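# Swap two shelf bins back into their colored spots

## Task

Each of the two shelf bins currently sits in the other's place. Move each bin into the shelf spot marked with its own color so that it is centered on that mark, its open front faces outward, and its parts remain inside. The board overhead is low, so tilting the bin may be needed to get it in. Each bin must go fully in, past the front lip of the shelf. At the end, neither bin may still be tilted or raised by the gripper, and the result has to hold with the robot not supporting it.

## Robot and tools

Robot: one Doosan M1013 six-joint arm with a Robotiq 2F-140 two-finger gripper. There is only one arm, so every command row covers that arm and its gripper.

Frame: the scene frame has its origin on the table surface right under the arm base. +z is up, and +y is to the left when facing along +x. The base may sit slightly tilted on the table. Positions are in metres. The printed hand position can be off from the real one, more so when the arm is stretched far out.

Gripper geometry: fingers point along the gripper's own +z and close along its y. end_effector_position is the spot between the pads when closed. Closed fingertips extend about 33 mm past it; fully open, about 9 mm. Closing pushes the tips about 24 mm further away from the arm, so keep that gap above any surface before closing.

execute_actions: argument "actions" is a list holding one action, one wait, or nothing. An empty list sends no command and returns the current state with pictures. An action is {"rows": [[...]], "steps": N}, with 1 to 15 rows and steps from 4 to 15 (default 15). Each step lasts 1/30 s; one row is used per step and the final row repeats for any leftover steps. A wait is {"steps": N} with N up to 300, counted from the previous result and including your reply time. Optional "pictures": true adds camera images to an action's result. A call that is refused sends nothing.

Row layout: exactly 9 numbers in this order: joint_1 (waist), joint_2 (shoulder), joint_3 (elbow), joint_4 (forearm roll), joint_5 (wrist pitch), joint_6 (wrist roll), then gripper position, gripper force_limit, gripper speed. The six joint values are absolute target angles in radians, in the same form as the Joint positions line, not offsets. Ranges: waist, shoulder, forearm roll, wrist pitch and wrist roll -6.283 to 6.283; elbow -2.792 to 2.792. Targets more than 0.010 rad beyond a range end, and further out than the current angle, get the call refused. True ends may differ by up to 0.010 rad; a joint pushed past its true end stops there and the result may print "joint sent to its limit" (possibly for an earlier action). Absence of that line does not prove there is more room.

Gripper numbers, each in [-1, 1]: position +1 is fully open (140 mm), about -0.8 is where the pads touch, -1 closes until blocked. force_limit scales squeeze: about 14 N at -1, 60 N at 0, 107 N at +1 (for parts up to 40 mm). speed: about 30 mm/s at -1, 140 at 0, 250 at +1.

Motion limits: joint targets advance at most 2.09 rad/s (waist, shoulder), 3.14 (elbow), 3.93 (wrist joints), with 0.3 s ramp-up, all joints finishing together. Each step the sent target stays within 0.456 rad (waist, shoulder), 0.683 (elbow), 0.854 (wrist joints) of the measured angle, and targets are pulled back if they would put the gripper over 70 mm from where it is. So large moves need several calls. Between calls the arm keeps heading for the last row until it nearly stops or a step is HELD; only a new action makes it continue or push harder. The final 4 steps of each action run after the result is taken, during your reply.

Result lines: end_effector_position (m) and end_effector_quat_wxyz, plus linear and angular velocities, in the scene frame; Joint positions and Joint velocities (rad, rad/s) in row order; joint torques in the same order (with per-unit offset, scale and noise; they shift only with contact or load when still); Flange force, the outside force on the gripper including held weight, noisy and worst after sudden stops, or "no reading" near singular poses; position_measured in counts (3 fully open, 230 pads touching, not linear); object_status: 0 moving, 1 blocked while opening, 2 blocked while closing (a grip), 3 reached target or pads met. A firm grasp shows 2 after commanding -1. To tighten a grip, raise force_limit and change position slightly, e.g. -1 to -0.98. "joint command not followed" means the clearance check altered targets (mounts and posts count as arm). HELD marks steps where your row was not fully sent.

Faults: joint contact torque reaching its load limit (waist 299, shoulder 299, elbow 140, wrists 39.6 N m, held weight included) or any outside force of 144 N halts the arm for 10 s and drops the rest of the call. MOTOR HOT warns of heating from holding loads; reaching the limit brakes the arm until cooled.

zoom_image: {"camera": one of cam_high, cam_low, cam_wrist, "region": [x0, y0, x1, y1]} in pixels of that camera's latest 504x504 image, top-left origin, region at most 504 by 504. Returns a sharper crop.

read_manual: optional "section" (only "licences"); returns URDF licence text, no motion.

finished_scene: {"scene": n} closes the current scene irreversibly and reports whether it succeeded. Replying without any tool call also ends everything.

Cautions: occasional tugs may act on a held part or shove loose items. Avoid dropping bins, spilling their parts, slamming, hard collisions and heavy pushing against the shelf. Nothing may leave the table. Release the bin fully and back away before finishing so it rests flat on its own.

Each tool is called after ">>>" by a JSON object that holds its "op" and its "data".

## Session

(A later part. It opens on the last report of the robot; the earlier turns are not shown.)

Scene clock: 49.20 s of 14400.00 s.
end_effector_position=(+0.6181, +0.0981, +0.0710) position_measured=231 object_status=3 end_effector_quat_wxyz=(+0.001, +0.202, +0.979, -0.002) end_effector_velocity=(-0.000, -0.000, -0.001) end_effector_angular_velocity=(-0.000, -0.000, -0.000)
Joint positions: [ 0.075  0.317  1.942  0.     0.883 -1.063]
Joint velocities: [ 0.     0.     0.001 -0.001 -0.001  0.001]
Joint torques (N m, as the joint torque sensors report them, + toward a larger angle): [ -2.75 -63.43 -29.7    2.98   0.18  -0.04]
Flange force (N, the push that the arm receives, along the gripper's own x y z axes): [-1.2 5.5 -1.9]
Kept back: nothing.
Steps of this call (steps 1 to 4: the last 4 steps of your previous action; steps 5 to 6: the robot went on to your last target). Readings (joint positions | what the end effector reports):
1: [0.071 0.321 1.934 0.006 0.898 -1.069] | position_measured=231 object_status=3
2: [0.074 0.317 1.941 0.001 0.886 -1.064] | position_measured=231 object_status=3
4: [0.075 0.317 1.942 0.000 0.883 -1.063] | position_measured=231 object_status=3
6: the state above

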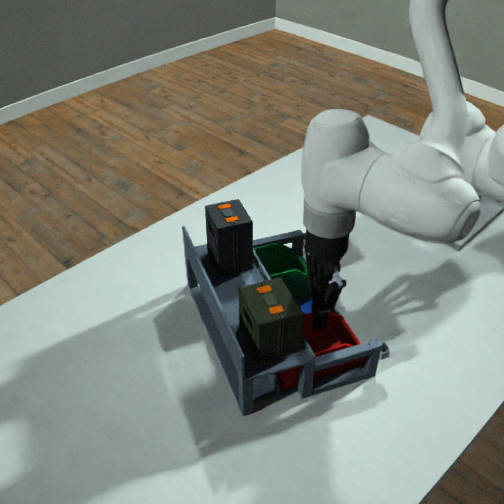

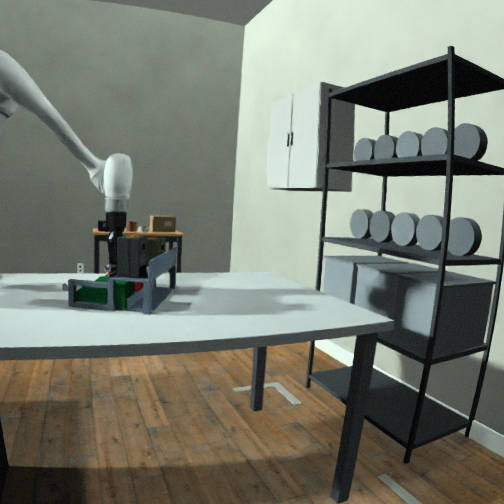

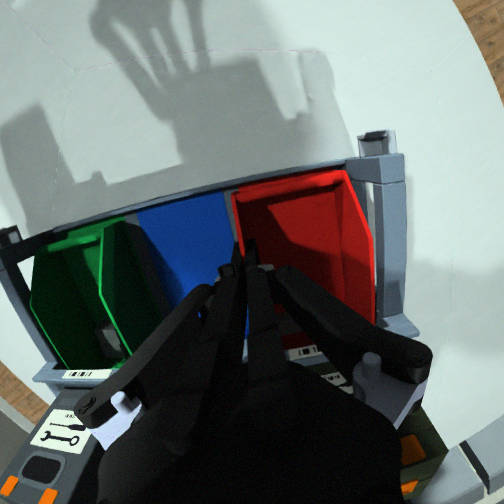

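>>> {"op": "execute_actions", "data": {"actions": [{"rows":[[0.0722,0.3196,1.938,0,0.884,-1.0654,-1,0.5,-0.5]],"steps":9}]}}

>>> {"op": "execute_actions", "data": {"actions": [{"rows":[[0.0722,0.3196,1.938,0,0.884,-1.0654,-0.3,0.5,-0.3]],"steps":12}]}}

>>> {"op": "execute_actions", "data": {"actions": [{"rows":[[0.0722,0.256,1.893,0,0.9926,-1.0654,-0.3,0.5,-0.3]],"steps":14}], "pictures": true}}

>>> {"op": "execute_actions", "data": {"actions": [{"rows":[[-0.1244,0.1728,2.0026,0,0.9662,-1.262,-0.3,0.5,-0.3]]}]}}

>>> {"op": "execute_actions", "data": {"actions": [{"steps":8}], "pictures": true}}

Scene clock: 49.70 s of 14400.00 s.
end_effector_position=(+0.6204, +0.0968, +0.0710) position_measured=231 object_status=3 end_effector_quat_wxyz=(+0.001, +0.202, +0.979, -0.002) end_effector_velocity=(+0.001, -0.000, +0.000) end_effector_angular_velocity=(-0.000, +0.001, +0.005)
Joint positions: [ 0.072  0.319  1.938 -0.     0.884 -1.065]
Joint velocities: [-0.001  0.002 -0.004 -0.     0.003 -0.006]
Joint torques (N m, as the joint torque sensors report them, + toward a larger angle): [ -2.4  -62.82 -31.07   2.8    0.26  -0.13]
Flange force (N, the push that the arm receives, along the gripper's own x y z axes): [3.1 3.2 -3.4]
Steps of this call (steps 1 to 10: the robot went on to your last target; steps 11 to 15: the first 5 steps of this action). Readings (joint positions | what the end effector reports):
11: [0.075 0.317 1.942 0.000 0.883 -1.063] | position_measured=231 object_status=3
12: [0.074 0.318 1.940 -0.000 0.883 -1.063] | position_measured=231 object_status=3
14: [0.072 0.319 1.938 -0.000 0.884 -1.065] | position_measured=231 object_status=3
15: the state above

Scene clock: 50.10 s of 14400.00 s.
end_effector_position=(+0.6205, +0.0968, +0.0709) position_measured=194 object_status=0 end_effector_quat_wxyz=(+0.001, +0.202, +0.979, -0.002) end_effector_velocity=(-0.000, -0.000, -0.000) end_effector_angular_velocity=(+0.000, +0.001, +0.000)
Joint positions: [ 0.072  0.32   1.938 -0.     0.884 -1.065]
Joint velocities: [-0.     0.     0.001  0.    -0.    -0.   ]
Joint torques (N m, as the joint torque sensors report them, + toward a larger angle): [ -2.88 -63.01 -30.06   2.21   0.45  -0.35]
Flange force (N, the push that the arm receives, along the gripper's own x y z axes): [0.9 5.1 -2.6]
Steps of this call (steps 1 to 4: the last 4 steps of your previous action; steps 5 to 12: the first 8 steps of this action). Readings (joint positions | what the end effector reports):
5: [0.072 0.320 1.938 -0.000 0.884 -1.065] | position_measured=231 object_status=0
6: [0.072 0.320 1.938 -0.000 0.884 -1.065] | position_measured=231 object_status=0
8: [0.072 0.320 1.938 -0.000 0.884 -1.065] | position_measured=217 object_status=0
12: the state above

Scene clock: 50.57 s of 14400.00 s.
end_effector_position=(+0.6185, +0.0967, +0.1311) position_measured=167 object_status=3 end_effector_quat_wxyz=(+0.001, +0.202, +0.979, -0.002) end_effector_velocity=(+0.001, +0.000, -0.000) end_effector_angular_velocity=(+0.001, +0.000, -0.000)
Joint positions: [ 0.072  0.256  1.893  0.     0.993 -1.065]
Joint velocities: [-0.     0.002 -0.002  0.001  0.    -0.   ]
Joint torques (N m, as the joint torque sensors report them, + toward a larger angle): [ -1.42 -60.39 -33.08   2.8    1.14  -0.03]
Flange force (N, the push that the arm receives, along the gripper's own x y z axes): [0.2 3.0 -3.8]
Steps of this call (steps 1 to 4: the last 4 steps of your previous action; steps 5 to 14: the first 10 steps of this action). Readings (joint positions | what the end effector reports):
5: [0.072 0.320 1.938 -0.000 0.884 -1.065] | position_measured=167 object_status=0
6: [0.072 0.317 1.936 -0.000 0.891 -1.065] | position_measured=167 object_status=0
8: [0.072 0.288 1.915 -0.000 0.940 -1.065] | position_measured=167 object_status=0
12: [0.072 0.256 1.893 0.000 0.992 -1.065] | position_measured=167 object_status=3
14: the state above

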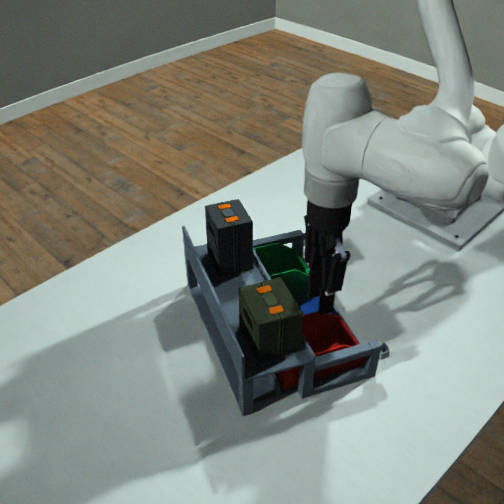

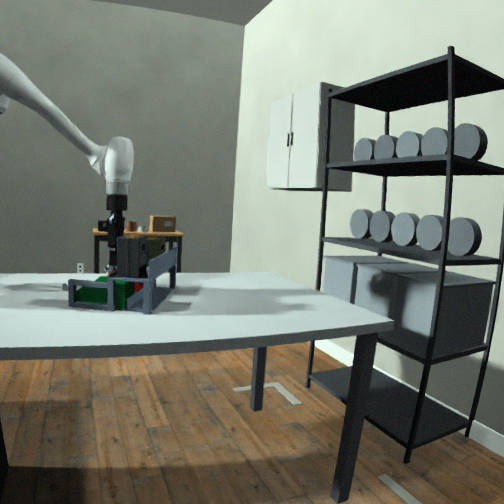

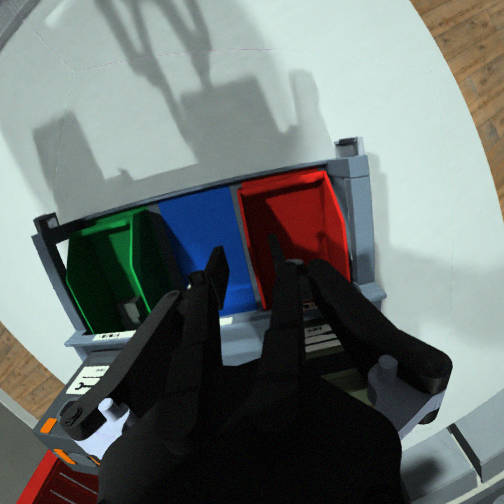

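Scene clock: 51.07 s of 14400.00 s.
end_effector_position=(+0.5684, -0.0180, +0.1302) position_measured=167 object_status=3 end_effector_quat_wxyz=(+0.001, +0.202, +0.979, -0.002) end_effector_velocity=(-0.069, -0.120, -0.002) end_effector_angular_velocity=(-0.000, -0.002, -0.006)
Joint positions: [-0.12   0.175  2.     0.     0.967 -1.258]
Joint velocities: [-0.222 -0.094  0.121 -0.    -0.029 -0.216]
Joint torques (N m, as the joint torque sensors report them, + toward a larger angle): [ 16.32 -46.43 -35.98   4.02  -0.04   0.12]
Flange force (N, the push that the arm receives, along the gripper's own x y z axes): [-4.2 4.1 -0.5]
Steps of this call (steps 1 to 4: the last 4 steps of your previous action; steps 5 to 15: the first 11 steps of this action). Readings (joint positions | what the end effector reports):
5: [0.072 0.256 1.893 0.000 0.993 -1.066] | position_measured=167 object_status=3
6: [0.069 0.255 1.895 0.000 0.992 -1.069] | position_measured=167 object_status=3
8: [0.039 0.242 1.912 0.000 0.988 -1.099] | position_measured=167 object_status=3
12: [-0.067 0.197 1.971 0.000 0.974 -1.205] | position_measured=167 object_status=3
15: the state above

Scene clock: 51.33 s of 14400.00 s.
end_effector_position=(+0.5671, -0.0203, +0.1301) position_measured=167 object_status=3 end_effector_quat_wxyz=(+0.001, +0.202, +0.979, -0.002) end_effector_velocity=(+0.000, +0.000, -0.000) end_effector_angular_velocity=(+0.000, +0.000, -0.000)
Joint positions: [-0.125  0.173  2.003  0.     0.966 -1.262]
Joint velocities: [ 0.     0.001 -0.     0.    -0.     0.   ]
Joint torques (N m, as the joint torque sensors report them, + toward a larger angle): [ -1.66 -51.59 -32.03   2.92   0.66   0.28]
Flange force (N, the push that the arm receives, along the gripper's own x y z axes): [-2.5 3.2 -1.2]
Kept back: nothing.
Steps of this call (steps 1 to 4: the last 4 steps of your previous action; steps 5 to 8: the robot went on to your last target). Readings (joint positions | what the end effector reports):
1: [-0.124 0.173 2.002 0.000 0.966 -1.261] | position_measured=167 object_status=3
2: [-0.125 0.173 2.002 0.000 0.966 -1.262] | position_measured=167 object_status=3
4: [-0.125 0.173 2.002 0.000 0.966 -1.262] | position_measured=167 object_status=3
8: the state above

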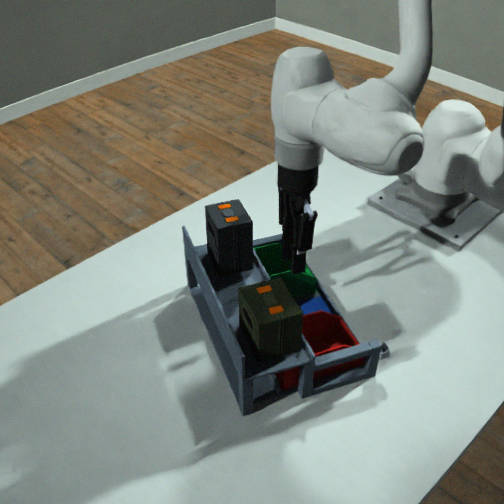

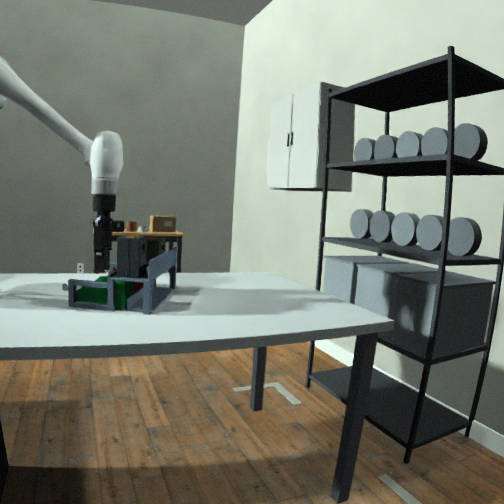

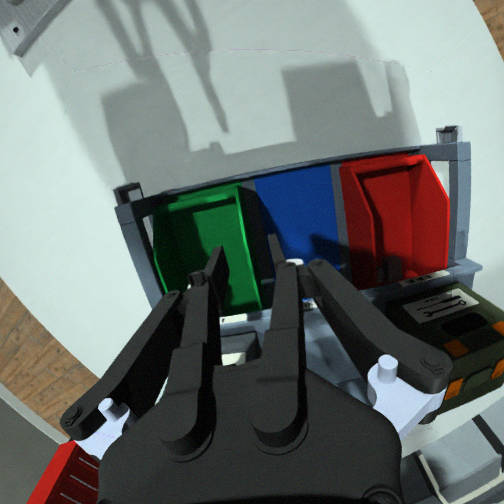

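>>> {"op": "execute_actions", "data": {"actions": [{"rows":[[-0.1162,0.2381,2.0477,0,0.8558,-1.2538,-0.3,-0.5,-0.8]],"steps":13}]}}

>>> {"op": "execute_actions", "data": {"actions": [{"rows":[[-0.1162,0.2381,2.0477,0,0.8558,-1.2538,-1,-0.5,-0.8]]}]}}

>>> {"op": "execute_actions", "data": {"actions": [{"steps":20}]}}

>>> {"op": "execute_actions", "data": {"actions": [{"rows":[[-0.1162,0.2381,2.0477,0,0.8558,-1.2538,-0.3,-0.5,-0.3]],"steps":12}]}}

>>> {"op": "execute_actions", "data": {"actions": [{"rows":[[-0.1244,0.1728,2.0026,0,0.9662,-1.262,-0.3,0.5,-0.3]]}], "pictures": true}}

>>> {"op": "zoom_image", "data": {"camera": "cam_wrist", "region": [100, 100, 500, 340]}}

Scene clock: 51.93 s of 14400.00 s.
end_effector_position=(+0.5690, -0.0159, +0.0730) position_measured=167 object_status=3 end_effector_quat_wxyz=(+0.001, +0.202, +0.979, -0.002) end_effector_velocity=(+0.001, -0.000, +0.000) end_effector_angular_velocity=(-0.000, -0.002, -0.001)
Joint positions: [-0.116  0.238  2.048 -0.     0.856 -1.254]
Joint velocities: [-0.    -0.    -0.    -0.    -0.001  0.001]
Joint torques (N m, as the joint torque sensors report them, + toward a larger angle): [ -0.96 -56.09 -30.41   2.85   0.    -0.13]
Flange force (N, the push that the arm receives, along the gripper's own x y z axes): [-0.3 2.1 -5.2]
Steps of this call (steps 1 to 9: the robot went on to your last target; steps 10 to 18: the first 9 steps of this action). Readings (joint positions | what the end effector reports):
10: [-0.124 0.173 2.003 0.000 0.966 -1.262] | position_measured=167 object_status=3
11: [-0.124 0.176 2.005 0.000 0.960 -1.262] | position_measured=167 object_status=3
13: [-0.120 0.205 2.025 0.000 0.910 -1.259] | position_measured=167 object_status=3
17: [-0.116 0.238 2.048 -0.000 0.856 -1.254] | position_measured=167 object_status=3
18: the state above

Scene clock: 52.43 s of 14400.00 s.
end_effector_position=(+0.5691, -0.0159, +0.0731) position_measured=194 object_status=0 end_effector_quat_wxyz=(+0.001, +0.202, +0.979, -0.002) end_effector_velocity=(-0.001, +0.000, -0.001) end_effector_angular_velocity=(-0.000, +0.001, +0.000)
Joint positions: [-0.116  0.238  2.048 -0.     0.856 -1.254]
Joint velocities: [ 0.    -0.     0.001 -0.    -0.001 -0.   ]
Joint torques (N m, as the joint torque sensors report them, + toward a larger angle): [  0.34 -54.44 -29.83   2.62   0.72  -0.03]
Flange force (N, the push that the arm receives, along the gripper's own x y z axes): [-0.8 -0.6 -1.3]
Steps of this call (steps 1 to 4: the last 4 steps of your previous action; steps 5 to 15: the first 11 steps of this action). Readings (joint positions | what the end effector reports):
5: [-0.116 0.238 2.048 -0.000 0.856 -1.254] | position_measured=167 object_status=0
6: [-0.116 0.238 2.048 -0.000 0.856 -1.254] | position_measured=168 object_status=0
8: [-0.116 0.238 2.048 -0.000 0.856 -1.254] | position_measured=174 object_status=0
12: [-0.116 0.238 2.048 -0.000 0.856 -1.254] | position_measured=185 object_status=0
15: the state above

Scene clock: 53.10 s of 14400.00 s.
end_effector_position=(+0.5692, -0.0159, +0.0731) position_measured=228 object_status=2 end_effector_quat_wxyz=(+0.001, +0.202, +0.979, -0.002) end_effector_velocity=(-0.000, +0.000, -0.000) end_effector_angular_velocity=(+0.000, +0.001, -0.001)
Joint positions: [-0.116  0.238  2.048  0.     0.856 -1.254]
Joint velocities: [0.    0.    0.    0.    0.    0.001]
Joint torques (N m, as the joint torque sensors report them, + toward a larger angle): [ -0.44 -55.04 -29.94   2.26   0.46  -0.13]
Flange force (N, the push that the arm receives, along the gripper's own x y z axes): [-1.4 1.2 -1.2]
Kept back: nothing.
Steps of this call (steps 1 to 4: the last 4 steps of your previous action; steps 5 to 15: the robot went on to your last target; steps 16 to 20: nothing new was sent). Readings (joint positions | what the end effector reports):
1: [-0.116 0.238 2.048 -0.000 0.856 -1.254] | position_measured=197 object_status=0
2: [-0.116 0.238 2.048 -0.000 0.856 -1.254] | position_measured=199 object_status=0
4: [-0.116 0.238 2.048 -0.000 0.856 -1.254] | position_measured=205 object_status=0
8: [-0.116 0.238 2.048 -0.000 0.856 -1.254] | position_measured=216 object_status=0
20: the state above
The arm was judged still, so your last target was given up. Only a new action makes it travel on or press farther. Fingers that are still opening or closing keep moving.

Scene clock: 53.37 s of 14400.00 s.
end_effector_position=(+0.5691, -0.0159, +0.0731) position_measured=191 object_status=0 end_effector_quat_wxyz=(+0.001, +0.202, +0.979, -0.002) end_effector_velocity=(-0.001, +0.000, -0.001) end_effector_angular_velocity=(+0.000, +0.002, +0.001)
Joint positions: [-0.116  0.238  2.048  0.     0.856 -1.254]
Joint velocities: [-0.     0.     0.001 -0.     0.    -0.001]
Joint torques (N m, as the joint torque sensors report them, + toward a larger angle): [ -3.53 -55.46 -29.77   2.54   0.06   0.15]
Flange force (N, the push that the arm receives, along the gripper's own x y z axes): [-0.7 6.2 -1.3]
Steps of this call (steps 1 to 8: the first 8 steps of this action). Readings (joint positions | what the end effector reports):
1: [-0.116 0.238 2.048 0.000 0.856 -1.254] | position_measured=228 object_status=0
2: [-0.116 0.238 2.048 0.000 0.856 -1.254] | position_measured=228 object_status=0
4: [-0.116 0.238 2.048 0.000 0.856 -1.254] | position_measured=214 object_status=0
8: the state above

Scene clock: 53.87 s of 14400.00 s.
end_effector_position=(+0.5671, -0.0202, +0.1302) position_measured=167 object_status=3 end_effector_quat_wxyz=(+0.001, +0.202, +0.979, -0.002) end_effector_velocity=(-0.000, +0.000, -0.002) end_effector_angular_velocity=(+0.001, +0.004, +0.000)
Joint positions: [-0.124  0.173  2.003  0.     0.966 -1.262]
Joint velocities: [ 0.     0.003 -0.     0.     0.001 -0.001]
Joint torques (N m, as the joint torque sensors report them, + toward a larger angle): [ -2.39 -49.22 -31.03   3.08   1.07   0.03]
Flange force (N, the push that the arm receives, along the gripper's own x y z axes): [-1.3 4.2 -1.8]
Steps of this call (steps 1 to 4: the last 4 steps of your previous action; steps 5 to 15: the first 11 steps of this action). Readings (joint positions | what the end effector reports):
5: [-0.116 0.238 2.048 0.000 0.856 -1.254] | position_measured=167 object_status=0
6: [-0.117 0.235 2.046 0.000 0.863 -1.254] | position_measured=167 object_status=0
8: [-0.120 0.206 2.025 0.000 0.912 -1.257] | position_measured=167 object_status=0
12: [-0.124 0.172 2.003 0.000 0.966 -1.262] | position_measured=167 object_status=3
15: the state above

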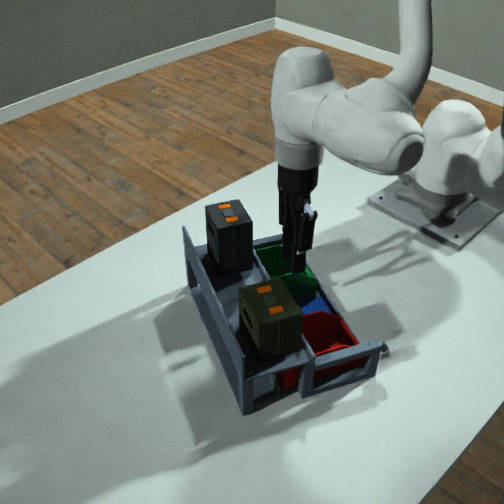

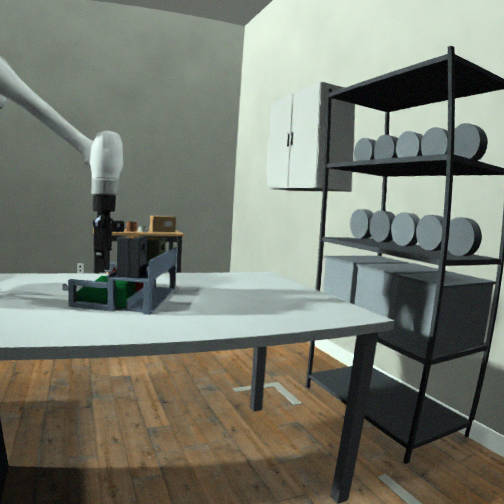

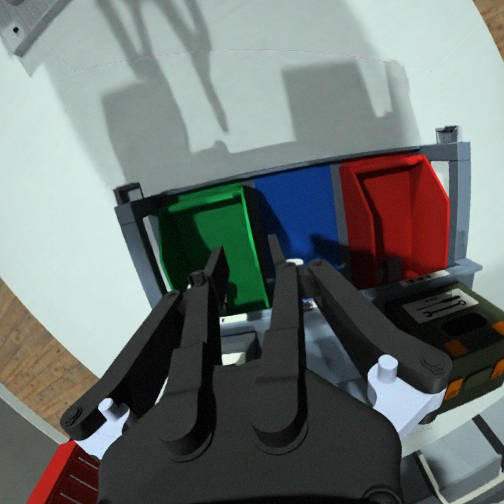

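Region (100, 100, 500, 340) of cam_wrist's 504x504 image, scaled by 1.260, with more detail than that image has; it fills the top 302 rows of this view, and the rest is white.

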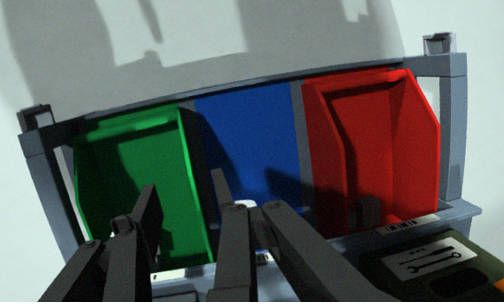

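>>> {"op": "execute_actions", "data": {"actions": [{"rows":[[0.0778,0.258,1.891,0,0.9926,-1.0598,-0.3,-0.5,-0.8]]}]}}

>>> {"op": "execute_actions", "data": {"actions": [{"rows":[[0.0778,0.3185,1.9335,0,0.8896,-1.0598,-0.3,-0.5,-0.8]],"steps":13}]}}

>>> {"op": "execute_actions", "data": {"actions": [{"rows":[[0.0778,0.3185,1.9335,0,0.8896,-1.0598,-1,-0.5,-0.8]]}]}}

>>> {"op": "execute_actions", "data": {"actions": [{"steps":18}]}}

>>> {"op": "execute_actions", "data": {"actions": [{"rows":[[0.0778,0.3185,1.9335,0,0.8896,-1.0598,-0.3,-0.5,-0.3]],"steps":12}]}}

>>> {"op": "execute_actions", "data": {"actions": [{"rows":[[0.0722,0.256,1.893,0,0.9926,-1.0654,-0.3,0.5,-0.3]]}], "pictures": true}}

Scene clock: 54.43 s of 14400.00 s.
end_effector_position=(+0.6178, +0.0962, +0.1307) position_measured=167 object_status=3 end_effector_quat_wxyz=(+0.001, +0.201, +0.980, -0.002) end_effector_velocity=(+0.052, +0.182, -0.003) end_effector_angular_velocity=(-0.000, +0.002, +0.007)
Joint positions: [ 0.071  0.255  1.895 -0.     0.992 -1.067]
Joint velocities: [ 0.281  0.117 -0.151 -0.     0.036  0.274]
Joint torques (N m, as the joint torque sensors report them, + toward a larger angle): [-24.32 -64.76 -28.1    2.02   1.01   0.16]
Flange force (N, the push that the arm receives, along the gripper's own x y z axes): [2.1 5.6 -4.9]
Steps of this call (steps 1 to 4: the last 4 steps of your previous action; steps 5 to 6: the robot went on to your last target; steps 7 to 17: the first 11 steps of this action). Readings (joint positions | what the end effector reports):
7: [-0.124 0.173 2.003 0.000 0.966 -1.262] | position_measured=167 object_status=3
8: [-0.121 0.174 2.001 -0.000 0.967 -1.259] | position_measured=167 object_status=3
10: [-0.092 0.187 1.984 -0.000 0.971 -1.229] | position_measured=167 object_status=3
14: [0.015 0.232 1.926 -0.000 0.984 -1.123] | position_measured=167 object_status=3
17: the state above

Scene clock: 54.87 s of 14400.00 s.
end_effector_position=(+0.6212, +0.1004, +0.0733) position_measured=167 object_status=3 end_effector_quat_wxyz=(+0.001, +0.202, +0.979, -0.002) end_effector_velocity=(+0.000, -0.000, +0.001) end_effector_angular_velocity=(+0.000, -0.003, +0.000)
Joint positions: [ 0.078  0.319  1.933 -0.     0.89  -1.06 ]
Joint velocities: [-0.    -0.002  0.001 -0.    -0.002  0.   ]
Joint torques (N m, as the joint torque sensors report them, + toward a larger angle): [  0.27 -68.38 -32.08   3.03   0.44  -0.29]
Flange force (N, the push that the arm receives, along the gripper's own x y z axes): [-1.8 2.3 -2.1]
Steps of this call (steps 1 to 4: the last 4 steps of your previous action; steps 5 to 13: the first 9 steps of this action). Readings (joint positions | what the end effector reports):
5: [0.078 0.258 1.891 -0.000 0.993 -1.060] | position_measured=167 object_status=3
6: [0.078 0.261 1.894 -0.000 0.986 -1.060] | position_measured=167 object_status=3
8: [0.078 0.290 1.915 -0.000 0.937 -1.060] | position_measured=167 object_status=3
12: [0.078 0.319 1.933 -0.000 0.890 -1.060] | position_measured=167 object_status=3
13: the state above

Scene clock: 55.37 s of 14400.00 s.
end_effector_position=(+0.6213, +0.1004, +0.0735) position_measured=194 object_status=0 end_effector_quat_wxyz=(+0.001, +0.202, +0.979, -0.002) end_effector_velocity=(+0.001, -0.000, +0.001) end_effector_angular_velocity=(+0.000, -0.001, +0.000)
Joint positions: [ 0.078  0.319  1.933 -0.     0.89  -1.06 ]
Joint velocities: [-0.    -0.    -0.001 -0.     0.    -0.   ]
Joint torques (N m, as the joint torque sensors report them, + toward a larger angle): [ -2.44 -63.56 -30.27   2.67   0.78   0.18]
Flange force (N, the push that the arm receives, along the gripper's own x y z axes): [-0.1 3.9 -1.4]
Steps of this call (steps 1 to 4: the last 4 steps of your previous action; steps 5 to 15: the first 11 steps of this action). Readings (joint positions | what the end effector reports):
5: [0.078 0.319 1.933 -0.000 0.890 -1.060] | position_measured=167 object_status=0
6: [0.078 0.319 1.933 -0.000 0.890 -1.060] | position_measured=168 object_status=0
8: [0.078 0.319 1.933 -0.000 0.890 -1.060] | position_measured=174 object_status=0
12: [0.078 0.319 1.933 -0.000 0.890 -1.060] | position_measured=185 object_status=0
15: the state above

Scene clock: 55.97 s of 14400.00 s.
end_effector_position=(+0.6213, +0.1004, +0.0736) position_measured=228 object_status=2 end_effector_quat_wxyz=(+0.001, +0.202, +0.979, -0.002) end_effector_velocity=(-0.000, -0.000, +0.000) end_effector_angular_velocity=(-0.000, +0.000, -0.000)
Joint positions: [ 0.078  0.318  1.933 -0.     0.89  -1.06 ]
Joint velocities: [ 0.    -0.     0.    -0.     0.     0.001]
Joint torques (N m, as the joint torque sensors report them, + toward a larger angle): [ -1.2  -61.1  -28.49   2.12   0.88   0.11]
Flange force (N, the push that the arm receives, along the gripper's own x y z axes): [-1.0 2.2 -5.4]
Kept back: nothing.
Steps of this call (steps 1 to 4: the last 4 steps of your previous action; steps 5 to 15: the robot went on to your last target; steps 16 to 18: nothing new was sent). Readings (joint positions | what the end effector reports):
1: [0.078 0.319 1.933 -0.000 0.890 -1.060] | position_measured=197 object_status=0
2: [0.078 0.319 1.933 -0.000 0.890 -1.060] | position_measured=199 object_status=0
4: [0.078 0.319 1.933 -0.000 0.890 -1.060] | position_measured=205 object_status=0
8: [0.078 0.319 1.933 -0.000 0.890 -1.060] | position_measured=216 object_status=0
18: the state above
The arm was judged still, so your last target was given up. Only a new action makes it travel on or press farther. Fingers that are still opening or closing keep moving.

Scene clock: 56.23 s of 14400.00 s.
end_effector_position=(+0.6213, +0.1004, +0.0736) position_measured=191 object_status=0 end_effector_quat_wxyz=(+0.001, +0.202, +0.979, -0.002) end_effector_velocity=(-0.000, -0.000, -0.001) end_effector_angular_velocity=(-0.000, +0.001, +0.001)
Joint positions: [ 0.078  0.318  1.933 -0.     0.89  -1.06 ]
Joint velocities: [-0.     0.001  0.001 -0.    -0.    -0.001]
Joint torques (N m, as the joint torque sensors report them, + toward a larger angle): [ -1.6  -63.63 -30.67   2.69   0.61   0.16]
Flange force (N, the push that the arm receives, along the gripper's own x y z axes): [-0.3 2.5 -1.5]
Steps of this call (steps 1 to 8: the first 8 steps of this action). Readings (joint positions | what the end effector reports):
1: [0.078 0.318 1.933 -0.000 0.890 -1.060] | position_measured=228 object_status=0
2: [0.078 0.318 1.933 -0.000 0.890 -1.060] | position_measured=228 object_status=0
4: [0.078 0.318 1.933 -0.000 0.890 -1.060] | position_measured=214 object_status=0
8: the state above

Scene clock: 56.73 s of 14400.00 s.
end_effector_position=(+0.6185, +0.0968, +0.1312) position_measured=167 object_status=3 end_effector_quat_wxyz=(+0.001, +0.202, +0.979, -0.001) end_effector_velocity=(-0.001, -0.000, -0.002) end_effector_angular_velocity=(-0.002, +0.004, +0.001)
Joint positions: [ 0.072  0.256  1.893  0.     0.993 -1.065]
Joint velocities: [ 0.     0.003  0.001 -0.001  0.001 -0.   ]
Joint torques (N m, as the joint torque sensors report them, + toward a larger angle): [ -0.93 -56.1  -33.31   3.     0.63   0.07]
Flange force (N, the push that the arm receives, along the gripper's own x y z axes): [3.3 -1.2 -3.1]
Steps of this call (steps 1 to 4: the last 4 steps of your previous action; steps 5 to 15: the first 11 steps of this action). Readings (joint positions | what the end effector reports):
5: [0.078 0.318 1.933 -0.000 0.890 -1.060] | position_measured=167 object_status=0
6: [0.077 0.315 1.932 -0.000 0.896 -1.060] | position_measured=167 object_status=0
8: [0.075 0.286 1.913 -0.000 0.944 -1.062] | position_measured=167 object_status=0
12: [0.072 0.256 1.893 0.000 0.992 -1.065] | position_measured=167 object_status=3
15: the state above

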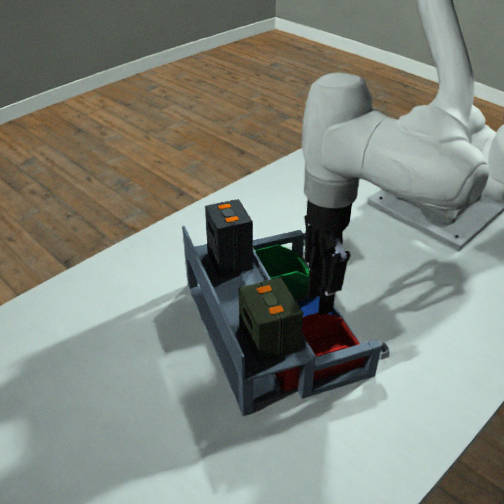

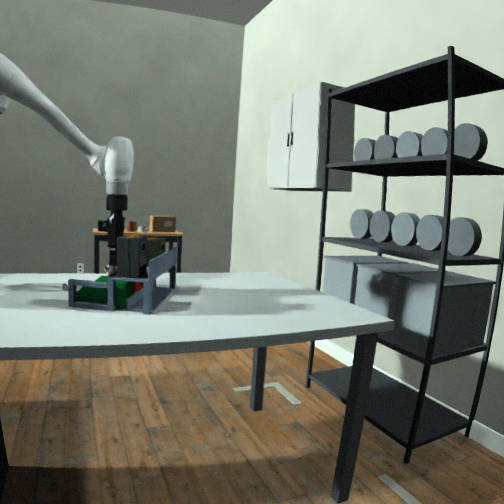

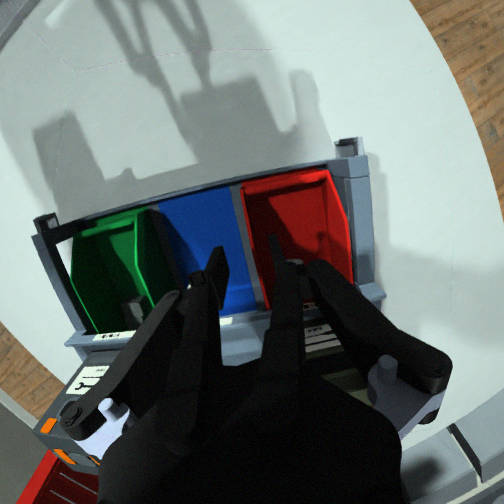

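>>> {"op": "finished_scene", "data": {"scene": 1}}

The scene is finished: the task was done.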